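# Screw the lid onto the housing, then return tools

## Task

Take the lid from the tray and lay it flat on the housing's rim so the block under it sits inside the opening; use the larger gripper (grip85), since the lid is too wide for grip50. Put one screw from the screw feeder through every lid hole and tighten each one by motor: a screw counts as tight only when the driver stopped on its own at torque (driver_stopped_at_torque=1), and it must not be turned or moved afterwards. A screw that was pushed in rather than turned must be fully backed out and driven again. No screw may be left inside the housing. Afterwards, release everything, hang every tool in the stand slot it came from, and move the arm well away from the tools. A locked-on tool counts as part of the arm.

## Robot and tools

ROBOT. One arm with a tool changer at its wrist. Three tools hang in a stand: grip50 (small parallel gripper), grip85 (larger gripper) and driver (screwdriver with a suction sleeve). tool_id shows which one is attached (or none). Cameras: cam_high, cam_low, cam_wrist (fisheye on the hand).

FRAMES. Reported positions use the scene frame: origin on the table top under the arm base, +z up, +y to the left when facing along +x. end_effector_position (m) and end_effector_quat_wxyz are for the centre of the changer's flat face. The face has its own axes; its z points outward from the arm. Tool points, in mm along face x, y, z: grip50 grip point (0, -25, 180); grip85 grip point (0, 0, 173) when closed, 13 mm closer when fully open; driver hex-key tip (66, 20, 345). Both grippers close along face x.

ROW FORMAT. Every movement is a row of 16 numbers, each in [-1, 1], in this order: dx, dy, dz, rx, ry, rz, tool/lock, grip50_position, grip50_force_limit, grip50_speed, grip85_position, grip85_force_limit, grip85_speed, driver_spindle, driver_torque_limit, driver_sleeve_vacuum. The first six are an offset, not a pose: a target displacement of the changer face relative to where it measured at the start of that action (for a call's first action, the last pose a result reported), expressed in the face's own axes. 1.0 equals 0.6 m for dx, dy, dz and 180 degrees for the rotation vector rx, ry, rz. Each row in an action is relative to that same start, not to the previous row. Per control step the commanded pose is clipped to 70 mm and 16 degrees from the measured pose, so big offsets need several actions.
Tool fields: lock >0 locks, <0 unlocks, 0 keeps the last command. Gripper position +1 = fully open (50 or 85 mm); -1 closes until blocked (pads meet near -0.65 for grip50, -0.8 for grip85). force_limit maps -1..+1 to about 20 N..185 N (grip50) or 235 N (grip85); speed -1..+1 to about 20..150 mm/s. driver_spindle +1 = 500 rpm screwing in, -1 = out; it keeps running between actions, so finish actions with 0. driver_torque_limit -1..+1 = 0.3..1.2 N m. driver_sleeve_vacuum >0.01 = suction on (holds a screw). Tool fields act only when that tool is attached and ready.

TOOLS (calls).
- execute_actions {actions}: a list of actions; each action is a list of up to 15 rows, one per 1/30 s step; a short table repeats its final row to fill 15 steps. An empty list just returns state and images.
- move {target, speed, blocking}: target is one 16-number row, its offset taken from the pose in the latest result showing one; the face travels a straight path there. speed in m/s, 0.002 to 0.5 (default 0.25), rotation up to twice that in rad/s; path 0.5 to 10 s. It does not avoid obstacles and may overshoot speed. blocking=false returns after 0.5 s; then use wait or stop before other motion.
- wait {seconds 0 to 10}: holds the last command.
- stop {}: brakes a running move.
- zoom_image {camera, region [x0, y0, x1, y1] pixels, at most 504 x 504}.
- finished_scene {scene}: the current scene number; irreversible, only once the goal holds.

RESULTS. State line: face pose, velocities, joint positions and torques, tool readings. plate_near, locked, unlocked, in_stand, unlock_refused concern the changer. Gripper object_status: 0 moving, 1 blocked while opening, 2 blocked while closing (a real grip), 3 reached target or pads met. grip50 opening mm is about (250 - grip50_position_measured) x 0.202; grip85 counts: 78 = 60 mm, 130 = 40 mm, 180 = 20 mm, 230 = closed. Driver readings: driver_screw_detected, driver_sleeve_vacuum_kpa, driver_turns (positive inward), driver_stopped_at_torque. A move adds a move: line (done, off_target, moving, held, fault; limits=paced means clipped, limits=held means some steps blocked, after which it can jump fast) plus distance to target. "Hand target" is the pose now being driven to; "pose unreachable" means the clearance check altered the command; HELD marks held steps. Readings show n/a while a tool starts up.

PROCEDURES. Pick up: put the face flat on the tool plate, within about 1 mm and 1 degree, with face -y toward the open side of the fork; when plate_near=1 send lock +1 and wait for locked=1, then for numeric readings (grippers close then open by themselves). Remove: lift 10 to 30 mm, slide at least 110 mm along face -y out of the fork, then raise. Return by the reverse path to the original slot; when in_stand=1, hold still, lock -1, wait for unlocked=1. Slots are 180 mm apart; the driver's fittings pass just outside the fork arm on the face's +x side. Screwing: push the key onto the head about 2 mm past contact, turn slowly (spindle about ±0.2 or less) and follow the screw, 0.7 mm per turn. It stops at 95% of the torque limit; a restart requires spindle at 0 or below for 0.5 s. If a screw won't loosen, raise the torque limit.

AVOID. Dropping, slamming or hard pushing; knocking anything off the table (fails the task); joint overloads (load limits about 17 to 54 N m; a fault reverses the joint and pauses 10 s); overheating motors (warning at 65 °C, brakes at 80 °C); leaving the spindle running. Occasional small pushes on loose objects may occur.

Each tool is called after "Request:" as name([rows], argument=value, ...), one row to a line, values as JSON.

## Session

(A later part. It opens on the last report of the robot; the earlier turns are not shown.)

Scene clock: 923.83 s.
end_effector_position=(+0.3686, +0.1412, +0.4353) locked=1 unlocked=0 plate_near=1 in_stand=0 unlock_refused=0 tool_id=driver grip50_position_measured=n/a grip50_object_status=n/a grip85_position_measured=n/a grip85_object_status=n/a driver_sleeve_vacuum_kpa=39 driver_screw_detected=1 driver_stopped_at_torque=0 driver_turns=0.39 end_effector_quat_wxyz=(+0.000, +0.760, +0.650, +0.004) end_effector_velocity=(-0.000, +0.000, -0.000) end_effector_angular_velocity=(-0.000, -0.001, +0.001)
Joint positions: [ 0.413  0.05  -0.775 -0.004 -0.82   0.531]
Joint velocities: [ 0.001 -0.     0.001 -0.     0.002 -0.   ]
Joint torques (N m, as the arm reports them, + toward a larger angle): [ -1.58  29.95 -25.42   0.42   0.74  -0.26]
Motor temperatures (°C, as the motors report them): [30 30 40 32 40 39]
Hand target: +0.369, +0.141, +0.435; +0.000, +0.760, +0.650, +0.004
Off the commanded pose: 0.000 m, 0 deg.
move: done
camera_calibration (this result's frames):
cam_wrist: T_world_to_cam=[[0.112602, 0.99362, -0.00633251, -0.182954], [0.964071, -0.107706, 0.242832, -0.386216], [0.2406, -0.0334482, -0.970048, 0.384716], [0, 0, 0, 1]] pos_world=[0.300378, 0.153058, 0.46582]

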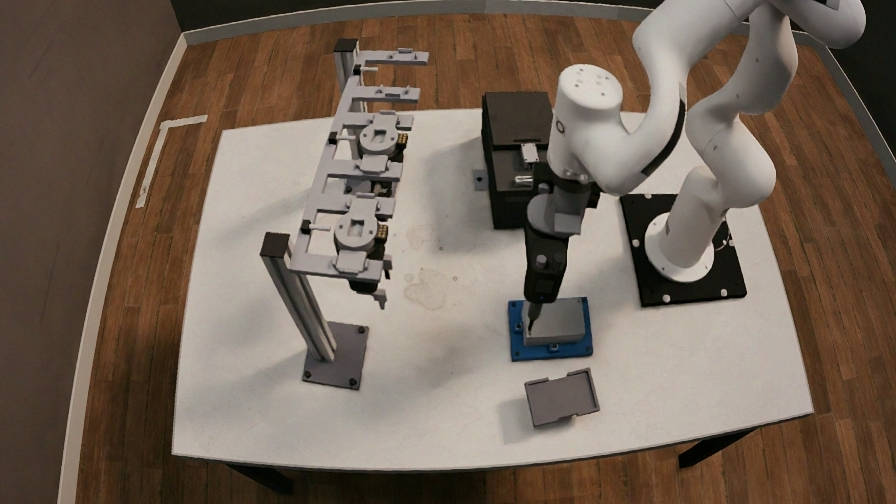

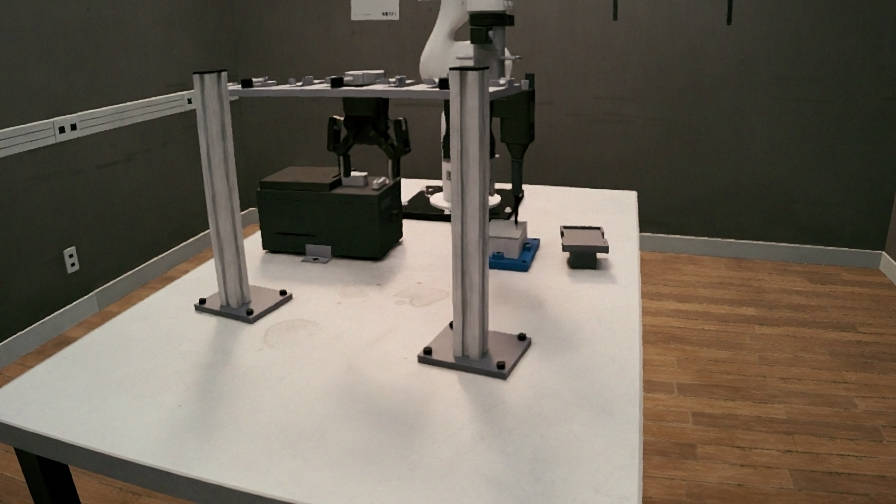

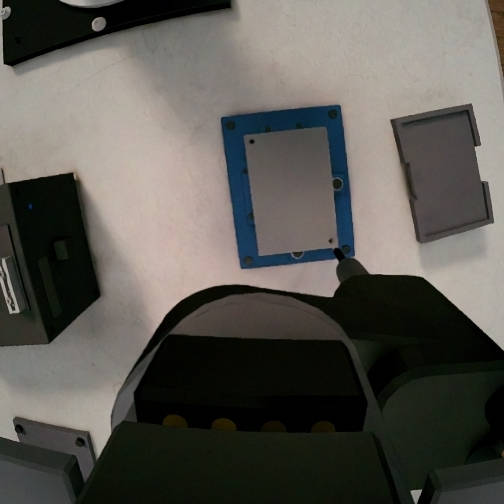

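Request:
execute_actions([
  [[-0.003,-0.0049,0.013,0,0,0,0,0,0,0,0,0,0,0,0,1]],
])

Request:
zoom_image(camera="cam_wrist", region=[310, 220, 360, 270])

Request:
zoom_image(camera="cam_high", region=[515, 315, 545, 345])

Request:
zoom_image(camera="cam_low", region=[495, 205, 535, 245])

Scene clock: 998.20 s.
end_effector_position=(+0.3655, +0.1399, +0.4276) locked=1 unlocked=0 plate_near=1 in_stand=0 unlock_refused=0 tool_id=driver grip50_position_measured=n/a grip50_object_status=n/a grip85_position_measured=n/a grip85_object_status=n/a driver_sleeve_vacuum_kpa=39 driver_screw_detected=1 driver_stopped_at_torque=0 driver_turns=0.39 end_effector_quat_wxyz=(+0.000, +0.760, +0.650, +0.004) end_effector_velocity=(+0.000, +0.000, +0.000) end_effector_angular_velocity=(+0.000, -0.001, -0.001)
Joint positions: [ 0.412  0.05  -0.756 -0.004 -0.801  0.531]
Joint velocities: [0.    0.    0.    0.    0.001 0.001]
Joint torques (N m, as the arm reports them, + toward a larger angle): [ -2.    29.22 -25.23   0.5    0.91  -0.38]
Motor temperatures (°C, as the motors report them): [30 31 40 32 40 39]
Hand target: +0.365, +0.140, +0.428; +0.000, +0.760, +0.650, +0.004
Off the commanded pose: 0.000 m, 0 deg.
Step readings (end_effector_position):
0: (+0.3685, +0.1412, +0.4352)
1: (+0.3685, +0.1412, +0.4352)
2: (+0.3683, +0.1411, +0.4344)
4: (+0.3668, +0.1405, +0.4306)
8: (+0.3653, +0.1398, +0.4275)
15: end_effector_position above
camera_calibration (this result's frames):
cam_wrist: T_world_to_cam=[[0.112633, 0.993617, -0.00625567, -0.181433], [0.96402, -0.107748, 0.243013, -0.381546], [0.240788, -0.0334017, -0.970003, 0.377803], [0, 0, 0, 1]] pos_world=[0.297283, 0.151784, 0.458055]

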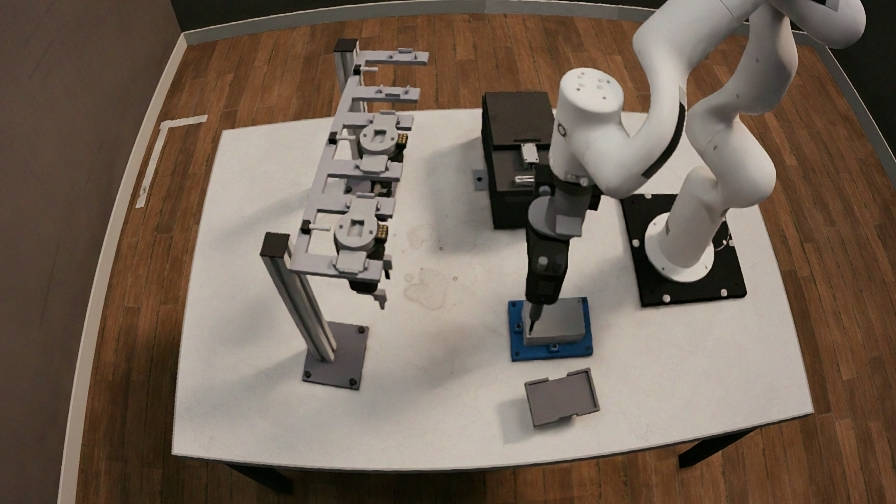

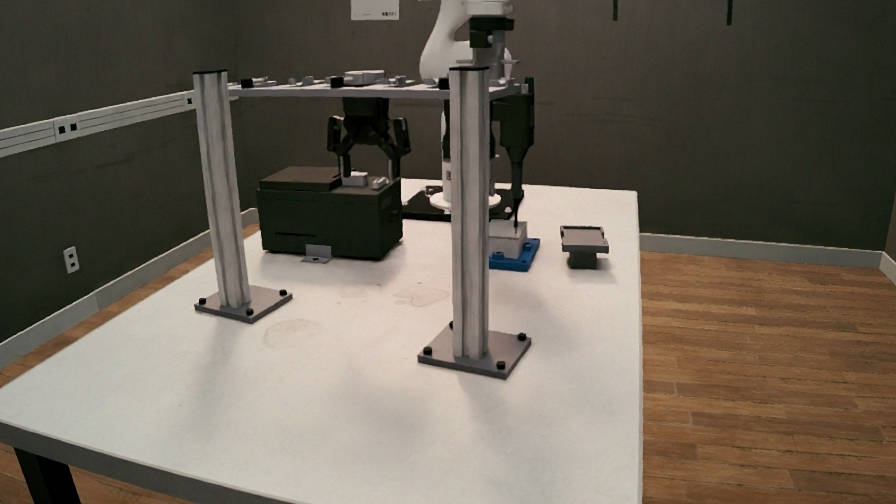

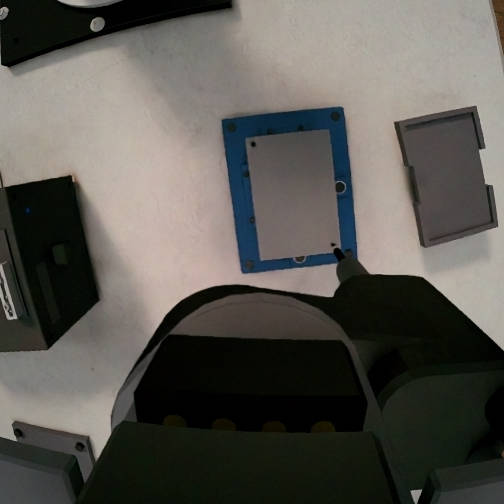

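Region (310, 220, 360, 270) of cam_wrist's 504x504 image, scaled by 10.080, with more detail than that image has.

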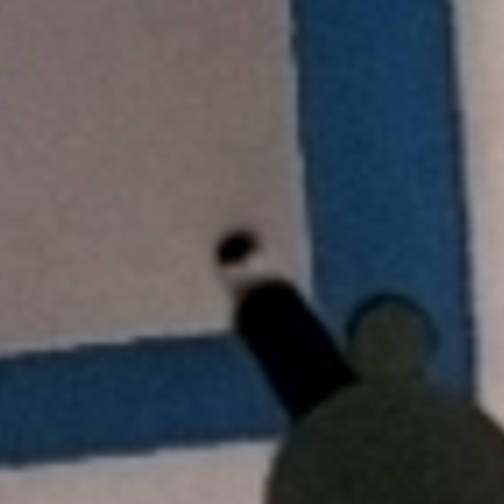

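Region (515, 315, 545, 345) of cam_high's 896x504 image, scaled by 16.800, with more detail than that image has.

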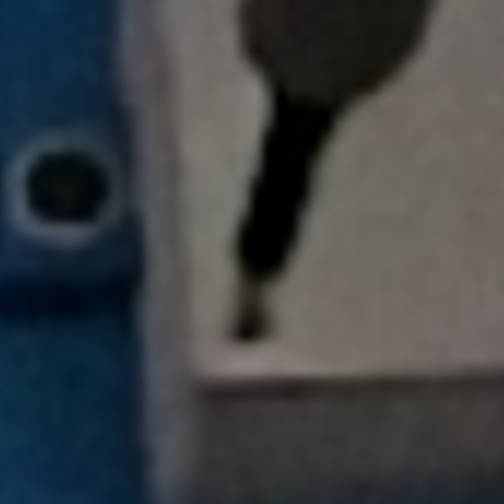

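Region (495, 205, 535, 245) of cam_low's 896x504 image, scaled by 12.600, with more detail than that image has.

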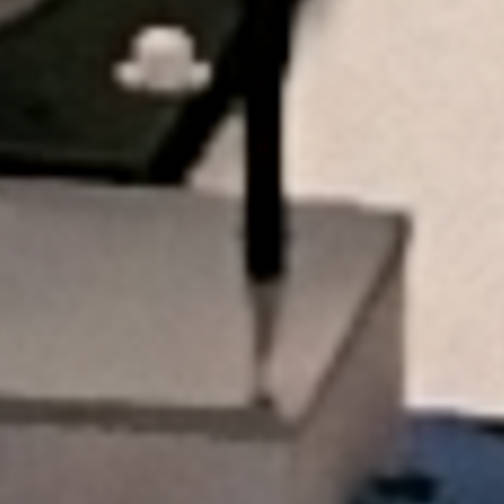

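Request:
execute_actions([
  [[0,0,0.01,0,0,0,0,0,0,0,0,0,0,0,0,1]],
])

Request:
zoom_image(camera="cam_wrist", region=[310, 220, 360, 270])

Request:
zoom_image(camera="cam_high", region=[515, 315, 545, 345])

Request:
zoom_image(camera="cam_low", region=[495, 205, 535, 245])

Scene clock: 1012.80 s.
end_effector_position=(+0.3655, +0.1400, +0.4216) locked=1 unlocked=0 plate_near=1 in_stand=0 unlock_refused=0 tool_id=driver grip50_position_measured=n/a grip50_object_status=n/a grip85_position_measured=n/a grip85_object_status=n/a driver_sleeve_vacuum_kpa=39 driver_screw_detected=1 driver_stopped_at_torque=0 driver_turns=0.39 end_effector_quat_wxyz=(+0.000, +0.760, +0.650, +0.004) end_effector_velocity=(-0.000, -0.000, -0.001) end_effector_angular_velocity=(-0.001, +0.001, -0.001)
Joint positions: [ 0.412  0.043 -0.749 -0.004 -0.786  0.531]
Joint velocities: [-0.001 -0.001  0.    -0.     0.     0.   ]
Joint torques (N m, as the arm reports them, + toward a larger angle): [ -1.37  30.26 -25.32   0.3    0.84  -0.3 ]
Motor temperatures (°C, as the motors report them): [30 31 40 32 40 39]
Hand target: +0.366, +0.140, +0.422; +0.000, +0.760, +0.650, +0.004
Off the commanded pose: 0.000 m, 0 deg.
Step readings (end_effector_position):
0: (+0.3654, +0.1399, +0.4275)
1: (+0.3654, +0.1399, +0.4275)
2: (+0.3655, +0.1400, +0.4269)
4: (+0.3656, +0.1400, +0.4239)
8: (+0.3653, +0.1399, +0.4216)
15: end_effector_position above
camera_calibration (this result's frames):
cam_wrist: T_world_to_cam=[[0.112654, 0.993615, -0.00621881, -0.181526], [0.963992, -0.107773, 0.243114, -0.380181], [0.240891, -0.0333825, -0.969978, 0.371968], [0, 0, 0, 1]] pos_world=[0.297337, 0.151811, 0.452099]

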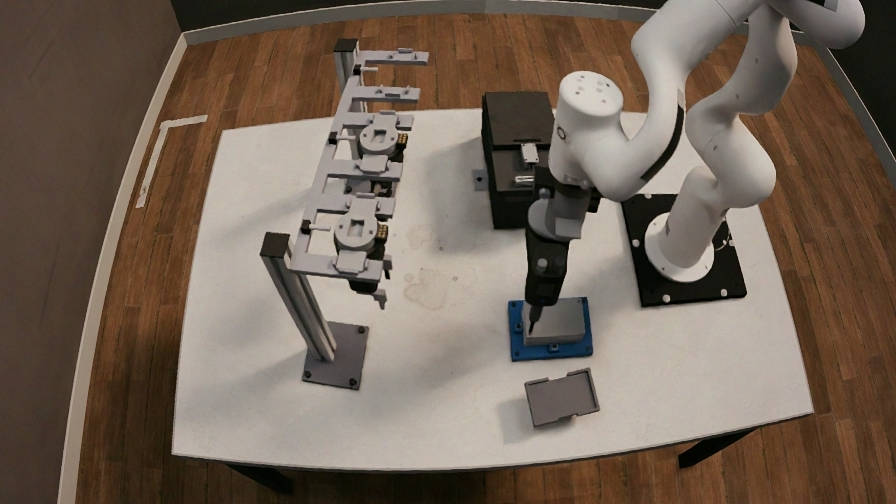

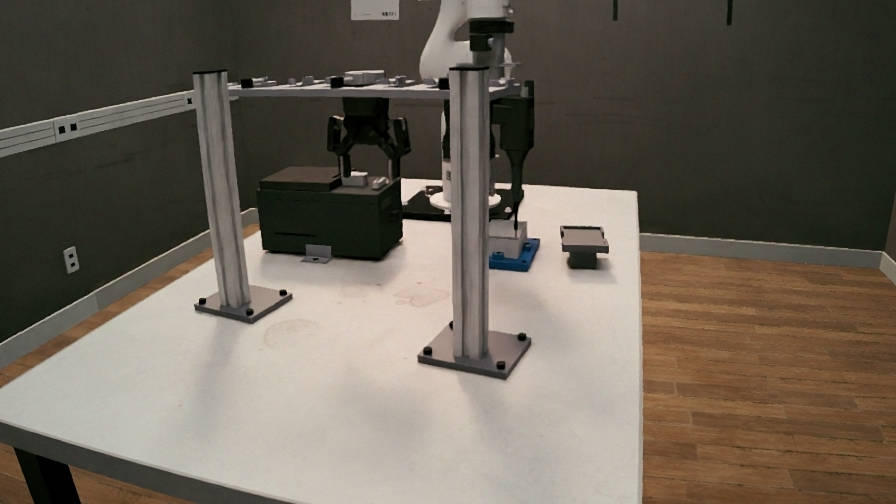

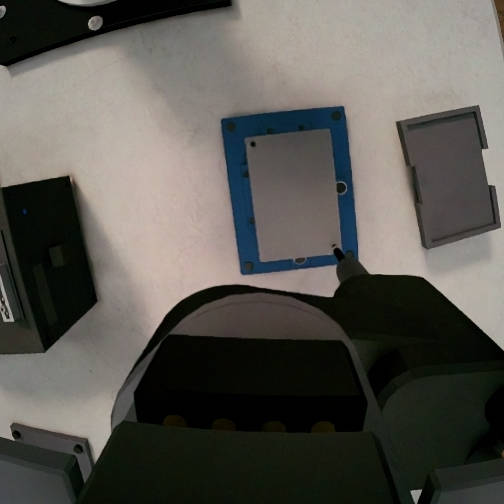

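Region (310, 220, 360, 270) of cam_wrist's 504x504 image, scaled by 10.080, with more detail than that image has.

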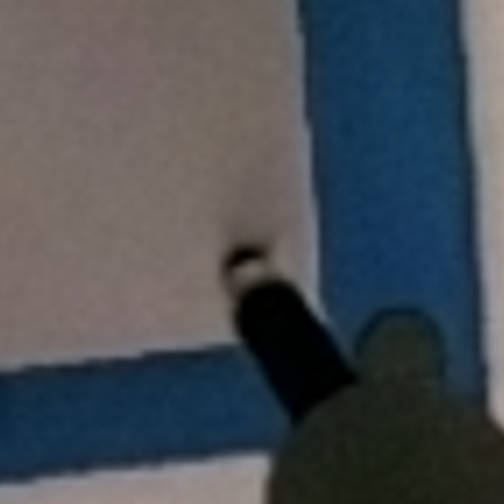

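Region (515, 315, 545, 345) of cam_high's 896x504 image, scaled by 16.800, with more detail than that image has.

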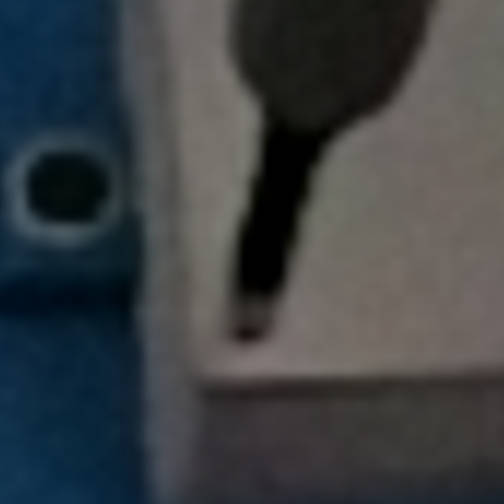

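Region (495, 205, 535, 245) of cam_low's 896x504 image, scaled by 12.600, with more detail than that image has.

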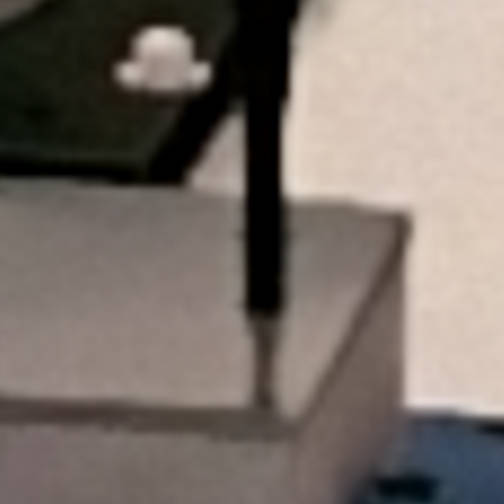

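Request:
execute_actions([
  [[0,0,0.005,0,0,0,0,0,0,0,0,0,0,0,0,1]],
])

Request:
zoom_image(camera="cam_wrist", region=[310, 220, 360, 270])

Request:
zoom_image(camera="cam_low", region=[495, 205, 535, 245])

Scene clock: 1026.67 s.
end_effector_position=(+0.3656, +0.1400, +0.4187) locked=1 unlocked=0 plate_near=1 in_stand=0 unlock_refused=0 tool_id=driver grip50_position_measured=n/a grip50_object_status=n/a grip85_position_measured=n/a grip85_object_status=n/a driver_sleeve_vacuum_kpa=39 driver_screw_detected=1 driver_stopped_at_torque=0 driver_turns=0.39 end_effector_quat_wxyz=(+0.000, +0.760, +0.650, +0.004) end_effector_velocity=(-0.000, -0.000, -0.000) end_effector_angular_velocity=(-0.001, +0.002, -0.001)
Joint positions: [ 0.412  0.039 -0.745 -0.004 -0.779  0.531]
Joint velocities: [-0.001 -0.001  0.001  0.    -0.001 -0.   ]
Joint torques (N m, as the arm reports them, + toward a larger angle): [ -2.44  26.53 -23.34   0.57   0.59  -0.24]
Motor temperatures (°C, as the motors report them): [30 31 40 32 40 39]
Hand target: +0.366, +0.140, +0.419; +0.000, +0.760, +0.650, +0.004
Off the commanded pose: 0.000 m, 0 deg.
Step readings (end_effector_position):
0: (+0.3655, +0.1399, +0.4216)
1: (+0.3655, +0.1399, +0.4216)
2: (+0.3656, +0.1400, +0.4212)
4: (+0.3657, +0.1400, +0.4199)
8: (+0.3657, +0.1400, +0.4189)
15: end_effector_position above
camera_calibration (this result's frames):
cam_wrist: T_world_to_cam=[[0.112685, 0.993613, -0.00600584, -0.181698], [0.963886, -0.107842, 0.243502, -0.379684], [0.241299, -0.033228, -0.969882, 0.368932], [0, 0, 0, 1]] pos_world=[0.297424, 0.15185, 0.449183]

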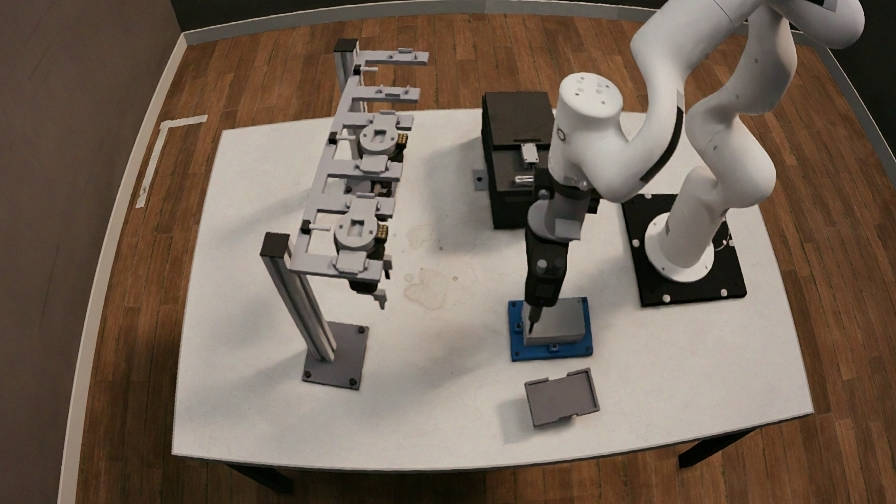

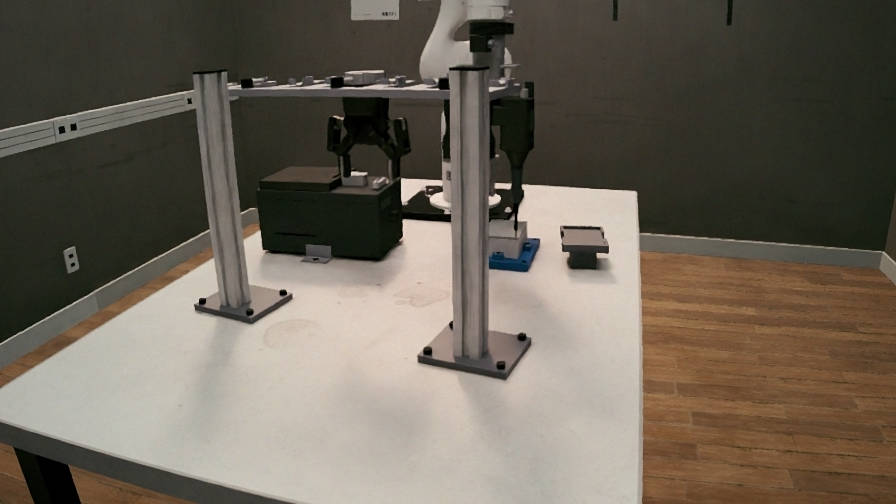

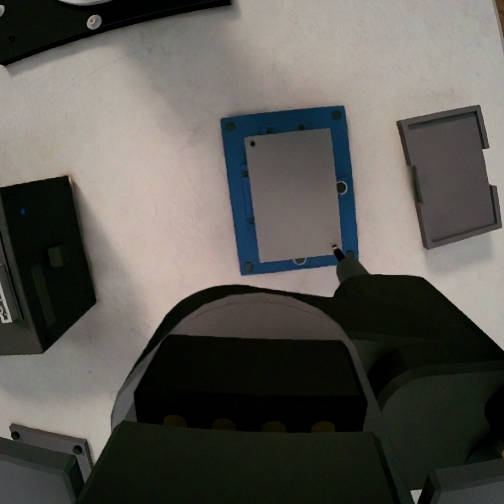

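Region (310, 220, 360, 270) of cam_wrist's 504x504 image, scaled by 10.080, with more detail than that image has.

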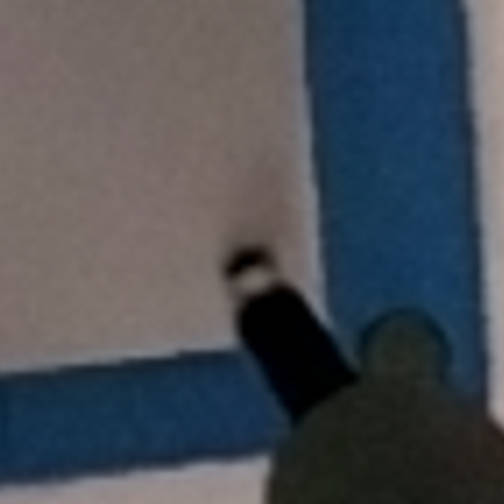

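Region (495, 205, 535, 245) of cam_low's 896x504 image, scaled by 12.600, with more detail than that image has.

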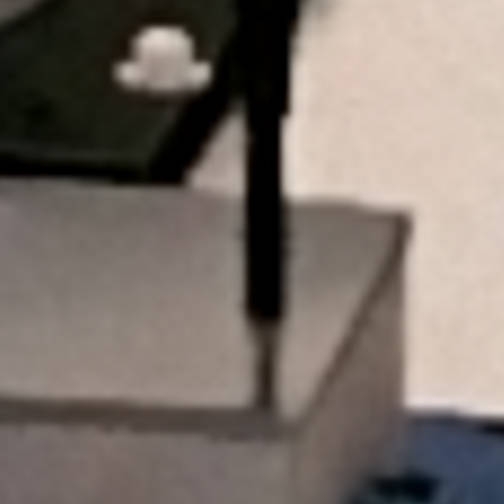

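Request:
execute_actions([
  [[0,0,-0.004,0,0,0,0,0,0,0,0,0,0,0,0,1]],
  [[-0.0002,-0.0013,0,0,0,0,0,0,0,0,0,0,0,0,0,1]],
])

Request:
zoom_image(camera="cam_wrist", region=[320, 230, 350, 260])

Request:
zoom_image(camera="cam_high", region=[520, 320, 540, 340])

Request:
zoom_image(camera="cam_low", region=[500, 215, 530, 245])

Scene clock: 1054.33 s.
end_effector_position=(+0.3648, +0.1400, +0.4210) locked=1 unlocked=0 plate_near=1 in_stand=0 unlock_refused=0 tool_id=driver grip50_position_measured=n/a grip50_object_status=n/a grip85_position_measured=n/a grip85_object_status=n/a driver_sleeve_vacuum_kpa=39 driver_screw_detected=1 driver_stopped_at_torque=0 driver_turns=0.39 end_effector_quat_wxyz=(+0.000, +0.760, +0.650, +0.004) end_effector_velocity=(-0.000, -0.000, -0.000) end_effector_angular_velocity=(-0.000, +0.001, -0.000)
Joint positions: [ 0.413  0.044 -0.746 -0.004 -0.785  0.532]
Joint velocities: [-0.    -0.     0.     0.    -0.001 -0.   ]
Joint torques (N m, as the arm reports them, + toward a larger angle): [ -1.22  29.87 -24.82   0.8    0.82  -0.28]
Motor temperatures (°C, as the motors report them): [30 31 40 32 40 39]
Hand target: +0.365, +0.140, +0.421; +0.000, +0.760, +0.650, +0.004
Off the commanded pose: 0.000 m, 0 deg.
Step readings (end_effector_position; steps 1 to 15: 1st action; 16 to 30: 2nd action):
0: (+0.3656, +0.1400, +0.4186)
1: (+0.3656, +0.1400, +0.4186)
2: (+0.3655, +0.1399, +0.4189)
4: (+0.3655, +0.1399, +0.4202)
8: (+0.3653, +0.1398, +0.4207)
15: (+0.3655, +0.1400, +0.4210)
16: (+0.3656, +0.1400, +0.4210)
17: (+0.3655, +0.1400, +0.4211)
19: (+0.3650, +0.1400, +0.4210)
23: (+0.3647, +0.1399, +0.4210)
30: end_effector_position above
camera_calibration (this result's frames):
cam_wrist: T_world_to_cam=[[0.112656, 0.993614, -0.00624236, -0.181435], [0.964, -0.107771, 0.243082, -0.379262], [0.240857, -0.0334023, -0.969986, 0.371577], [0, 0, 0, 1]] pos_world=[0.296552, 0.151814, 0.451484]

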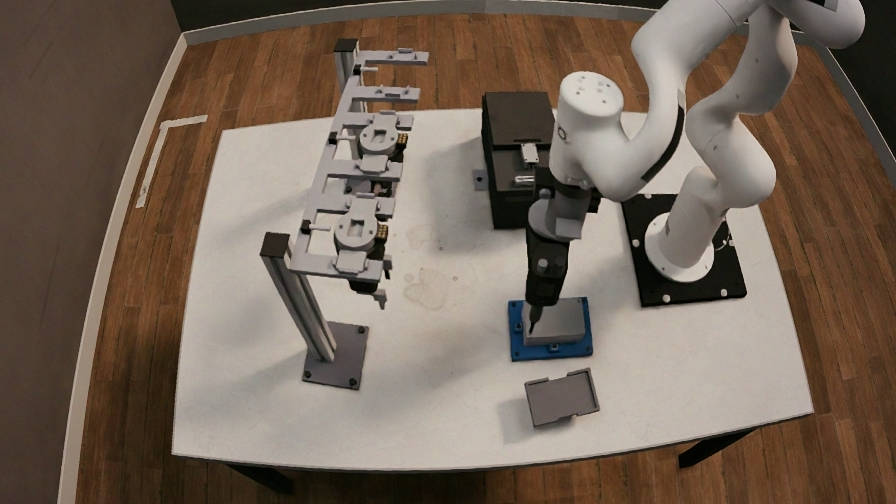

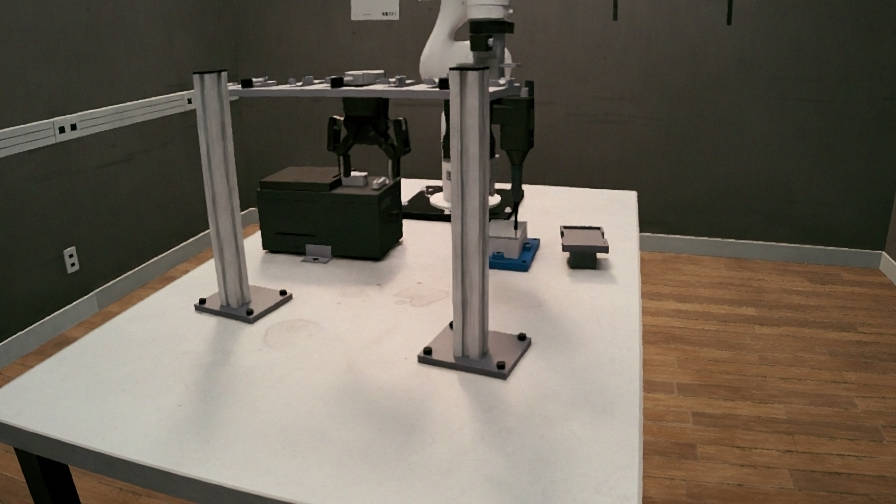

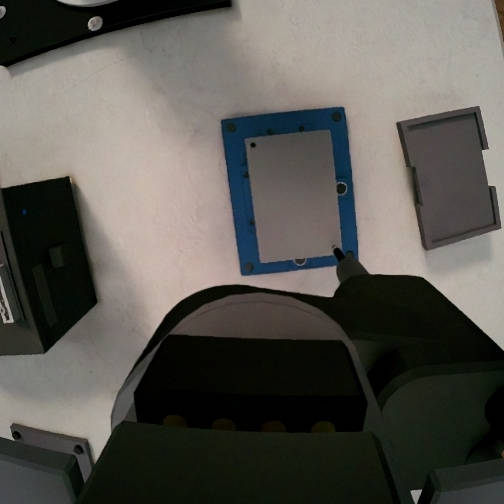

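Region (320, 230, 350, 260) of cam_wrist's 504x504 image, scaled by 16.800, with more detail than that image has.

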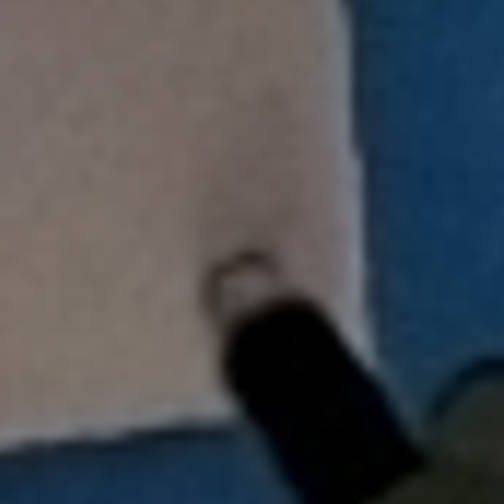

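Region (520, 320, 540, 340) of cam_high's 896x504 image, scaled by 25.200, with more detail than that image has.

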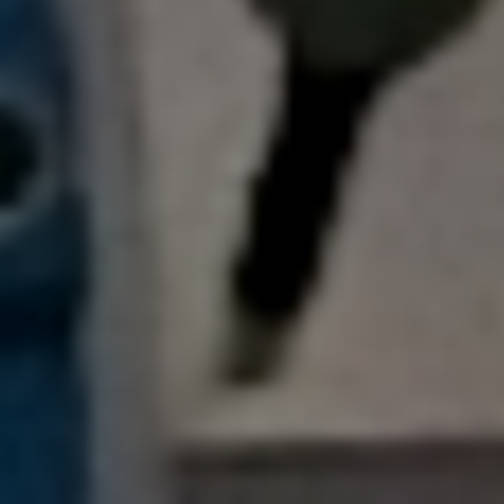

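Region (500, 215, 530, 245) of cam_low's 896x504 image, scaled by 16.800, with more detail than that image has.

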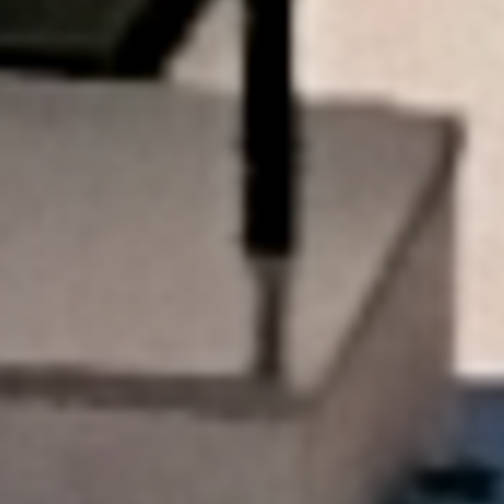

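Request:
execute_actions([
  [[0,0,0.005,0,0,0,0,0,0,0,0,0,0,0,0,1]],
])

Request:
zoom_image(camera="cam_low", region=[495, 205, 535, 245])

Request:
zoom_image(camera="cam_wrist", region=[320, 230, 350, 260])

Scene clock: 1061.30 s.
end_effector_position=(+0.3648, +0.1400, +0.4180) locked=1 unlocked=0 plate_near=1 in_stand=0 unlock_refused=0 tool_id=driver grip50_position_measured=n/a grip50_object_status=n/a grip85_position_measured=n/a grip85_object_status=n/a driver_sleeve_vacuum_kpa=39 driver_screw_detected=1 driver_stopped_at_torque=0 driver_turns=0.39 end_effector_quat_wxyz=(+0.000, +0.760, +0.650, +0.004) end_effector_velocity=(-0.000, -0.000, +0.000) end_effector_angular_velocity=(-0.000, +0.000, -0.000)
Joint positions: [ 0.413  0.04  -0.742 -0.004 -0.777  0.532]
Joint velocities: [-0.001  0.001  0.    -0.    -0.001 -0.   ]
Joint torques (N m, as the arm reports them, + toward a larger angle): [ -1.75  29.08 -25.52   0.39   0.76  -0.23]
Motor temperatures (°C, as the motors report them): [30 31 40 32 40 39]
Hand target: +0.365, +0.140, +0.418; +0.000, +0.760, +0.650, +0.004
Off the commanded pose: 0.000 m, 0 deg.
Step readings (end_effector_position):
0: (+0.3647, +0.1400, +0.4210)
1: (+0.3647, +0.1400, +0.4210)
2: (+0.3648, +0.1400, +0.4207)
4: (+0.3648, +0.1400, +0.4192)
8: (+0.3647, +0.1399, +0.4180)
15: end_effector_position above
camera_calibration (this result's frames):
cam_wrist: T_world_to_cam=[[0.112665, 0.993613, -0.00623157, -0.181476], [0.963989, -0.107782, 0.24312, -0.378573], [0.240896, -0.0333984, -0.969976, 0.368665], [0, 0, 0, 1]] pos_world=[0.296577, 0.151827, 0.448504]

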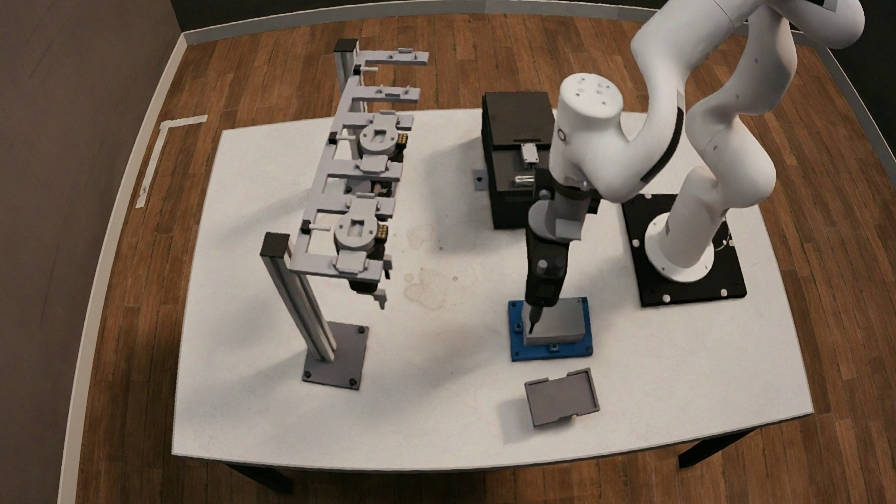

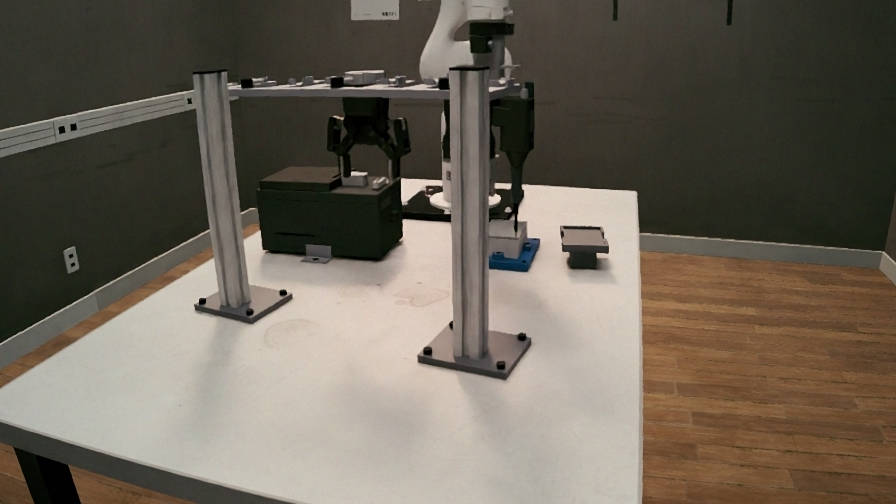

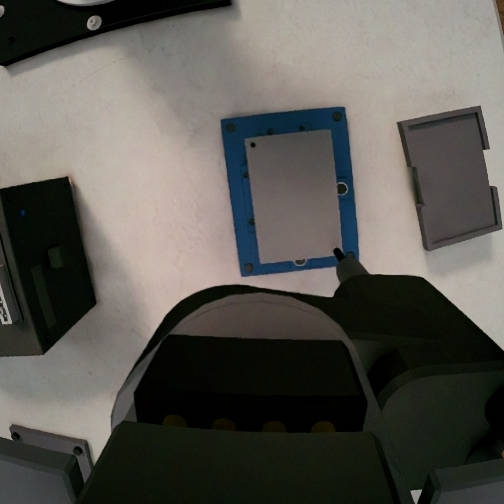

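Region (495, 205, 535, 245) of cam_low's 896x504 image, scaled by 12.600, with more detail than that image has.

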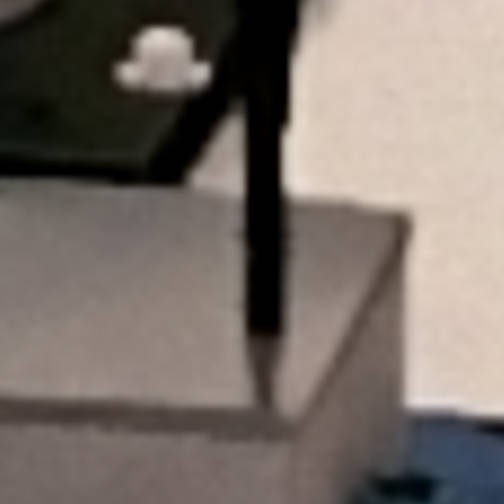

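Region (320, 230, 350, 260) of cam_wrist's 504x504 image, scaled by 16.800, with more detail than that image has.

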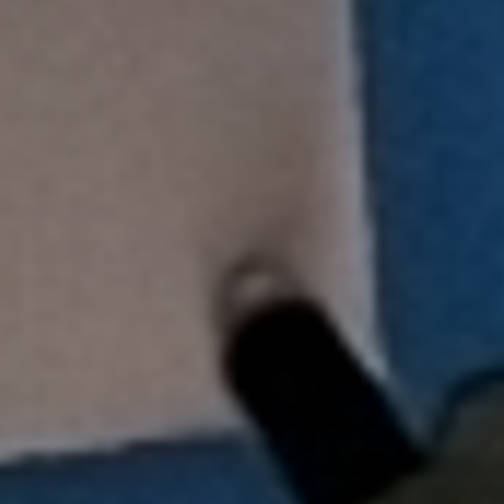

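Request:
execute_actions([
  [[0,0,0.0005,0,0,0,0,0,0,0,0,0,0,0.2,0,1]],
  [[0,0,0.001,0,0,0,0,0,0,0,0,0,0,0.2,0,1]],
  [[0,0,0.001,0,0,0,0,0,0,0,0,0,0,0.2,0,1]],
  [[0,0,0.001,0,0,0,0,0,0,0,0,0,0,0.2,0,1]],
  [[0,0,0.001,0,0,0,0,0,0,0,0,0,0,0.2,0,1]],
  [[0,0,0.001,0,0,0,0,0,0,0,0,0,0,0.2,0,1]],
  [[0,0,0.0003,0,0,0,0,0,0,0,0,0,0,0,0,1]],
])

Request:
zoom_image(camera="cam_low", region=[495, 205, 535, 245])

Scene clock: 1086.70 s.
end_effector_position=(+0.3648, +0.1400, +0.4147) locked=1 unlocked=0 plate_near=1 in_stand=0 unlock_refused=0 tool_id=driver grip50_position_measured=n/a grip50_object_status=n/a grip85_position_measured=n/a grip85_object_status=n/a driver_sleeve_vacuum_kpa=40 driver_screw_detected=1 driver_stopped_at_torque=0 driver_turns=5.33 end_effector_quat_wxyz=(+0.000, +0.760, +0.650, +0.004) end_effector_velocity=(+0.000, -0.000, +0.000) end_effector_angular_velocity=(-0.000, -0.001, -0.001)
Joint positions: [ 0.413  0.036 -0.738 -0.004 -0.769  0.532]
Joint velocities: [-0.    -0.001 -0.001 -0.001  0.001  0.001]
Joint torques (N m, as the arm reports them, + toward a larger angle): [ -1.69  26.96 -23.86   0.71   1.16  -0.25]
Motor temperatures (°C, as the motors report them): [30 31 40 32 40 39]
Hand target: +0.365, +0.140, +0.415; +0.000, +0.760, +0.650, +0.004
Off the commanded pose: 0.000 m, 0 deg.
Step readings (end_effector_position; steps 1 to 15: 1st action; 16 to 30: 2nd action; 31 to 45: 3rd action; 46 to 60: 4th action; 61 to 75: 5th action; 76 to 90: 6th action; 91 to 105: 7th action):
0: (+0.3648, +0.1400, +0.4180)
1: (+0.3648, +0.1400, +0.4180)
2: (+0.3648, +0.1400, +0.4180)
4: (+0.3648, +0.1400, +0.4178)
8: (+0.3648, +0.1400, +0.4177)
15: (+0.3648, +0.1400, +0.4177)
16: (+0.3648, +0.1400, +0.4177)
17: (+0.3648, +0.1400, +0.4177)
19: (+0.3648, +0.1400, +0.4174)
23: (+0.3648, +0.1400, +0.4171)
30: (+0.3648, +0.1400, +0.4172)
31: (+0.3648, +0.1400, +0.4171)
32: (+0.3648, +0.1400, +0.4171)
34: (+0.3648, +0.1400, +0.4168)
38: (+0.3648, +0.1400, +0.4166)
45: (+0.3648, +0.1400, +0.4166)
46: (+0.3648, +0.1400, +0.4166)
47: (+0.3648, +0.1400, +0.4165)
49: (+0.3648, +0.1400, +0.4162)
53: (+0.3648, +0.1400, +0.4160)
60: (+0.3648, +0.1400, +0.4160)
61: (+0.3648, +0.1400, +0.4160)
62: (+0.3648, +0.1400, +0.4159)
64: (+0.3648, +0.1400, +0.4156)
68: (+0.3648, +0.1400, +0.4154)
75: (+0.3648, +0.1400, +0.4154)
76: (+0.3648, +0.1400, +0.4154)
77: (+0.3648, +0.1400, +0.4153)
79: (+0.3648, +0.1400, +0.4150)
83: (+0.3648, +0.1400, +0.4148)
90: (+0.3648, +0.1400, +0.4148)
91: (+0.3648, +0.1400, +0.4148)
92: (+0.3648, +0.1400, +0.4148)
94: (+0.3648, +0.1400, +0.4148)
98: (+0.3648, +0.1400, +0.4147)
105: end_effector_position above
camera_calibration (this result's frames):
cam_wrist: T_world_to_cam=[[0.112681, 0.993612, -0.00620205, -0.181532], [0.963958, -0.1078, 0.243235, -0.377833], [0.241013, -0.0333865, -0.969948, 0.365315], [0, 0, 0, 1]] pos_world=[0.296625, 0.151839, 0.445113]

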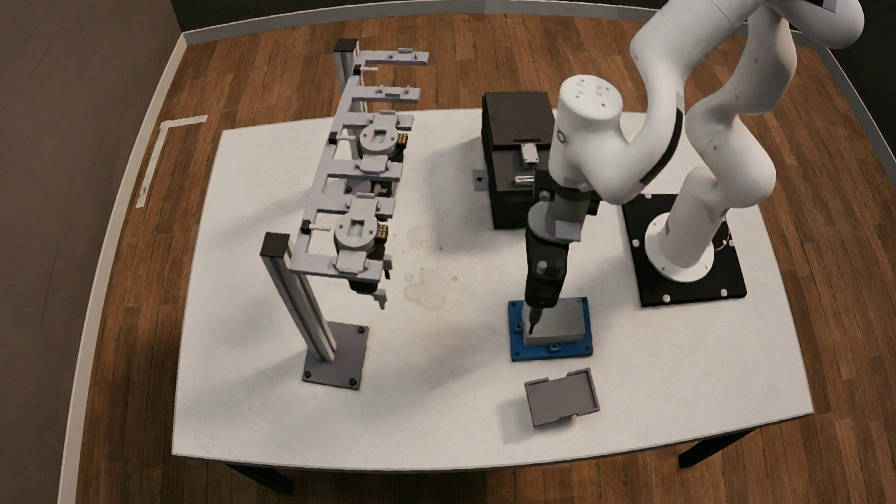

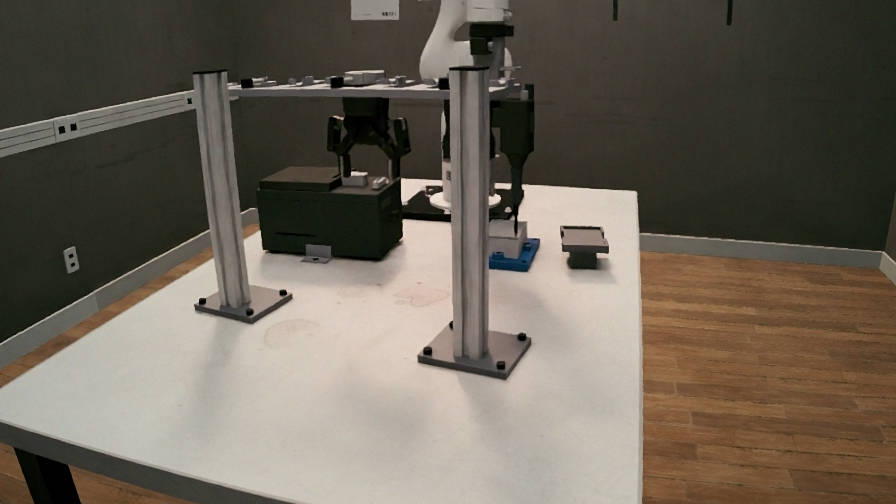

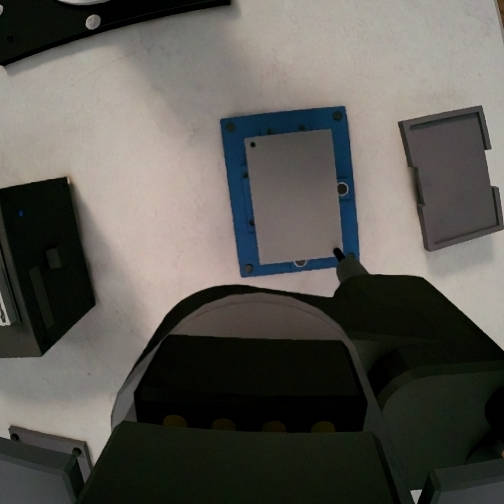

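Region (495, 205, 535, 245) of cam_low's 896x504 image, scaled by 12.600, with more detail than that image has.

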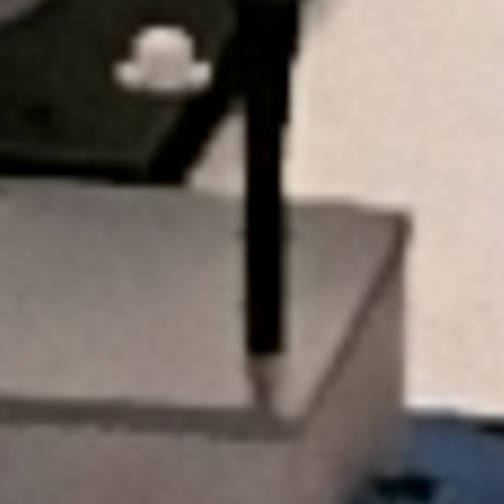

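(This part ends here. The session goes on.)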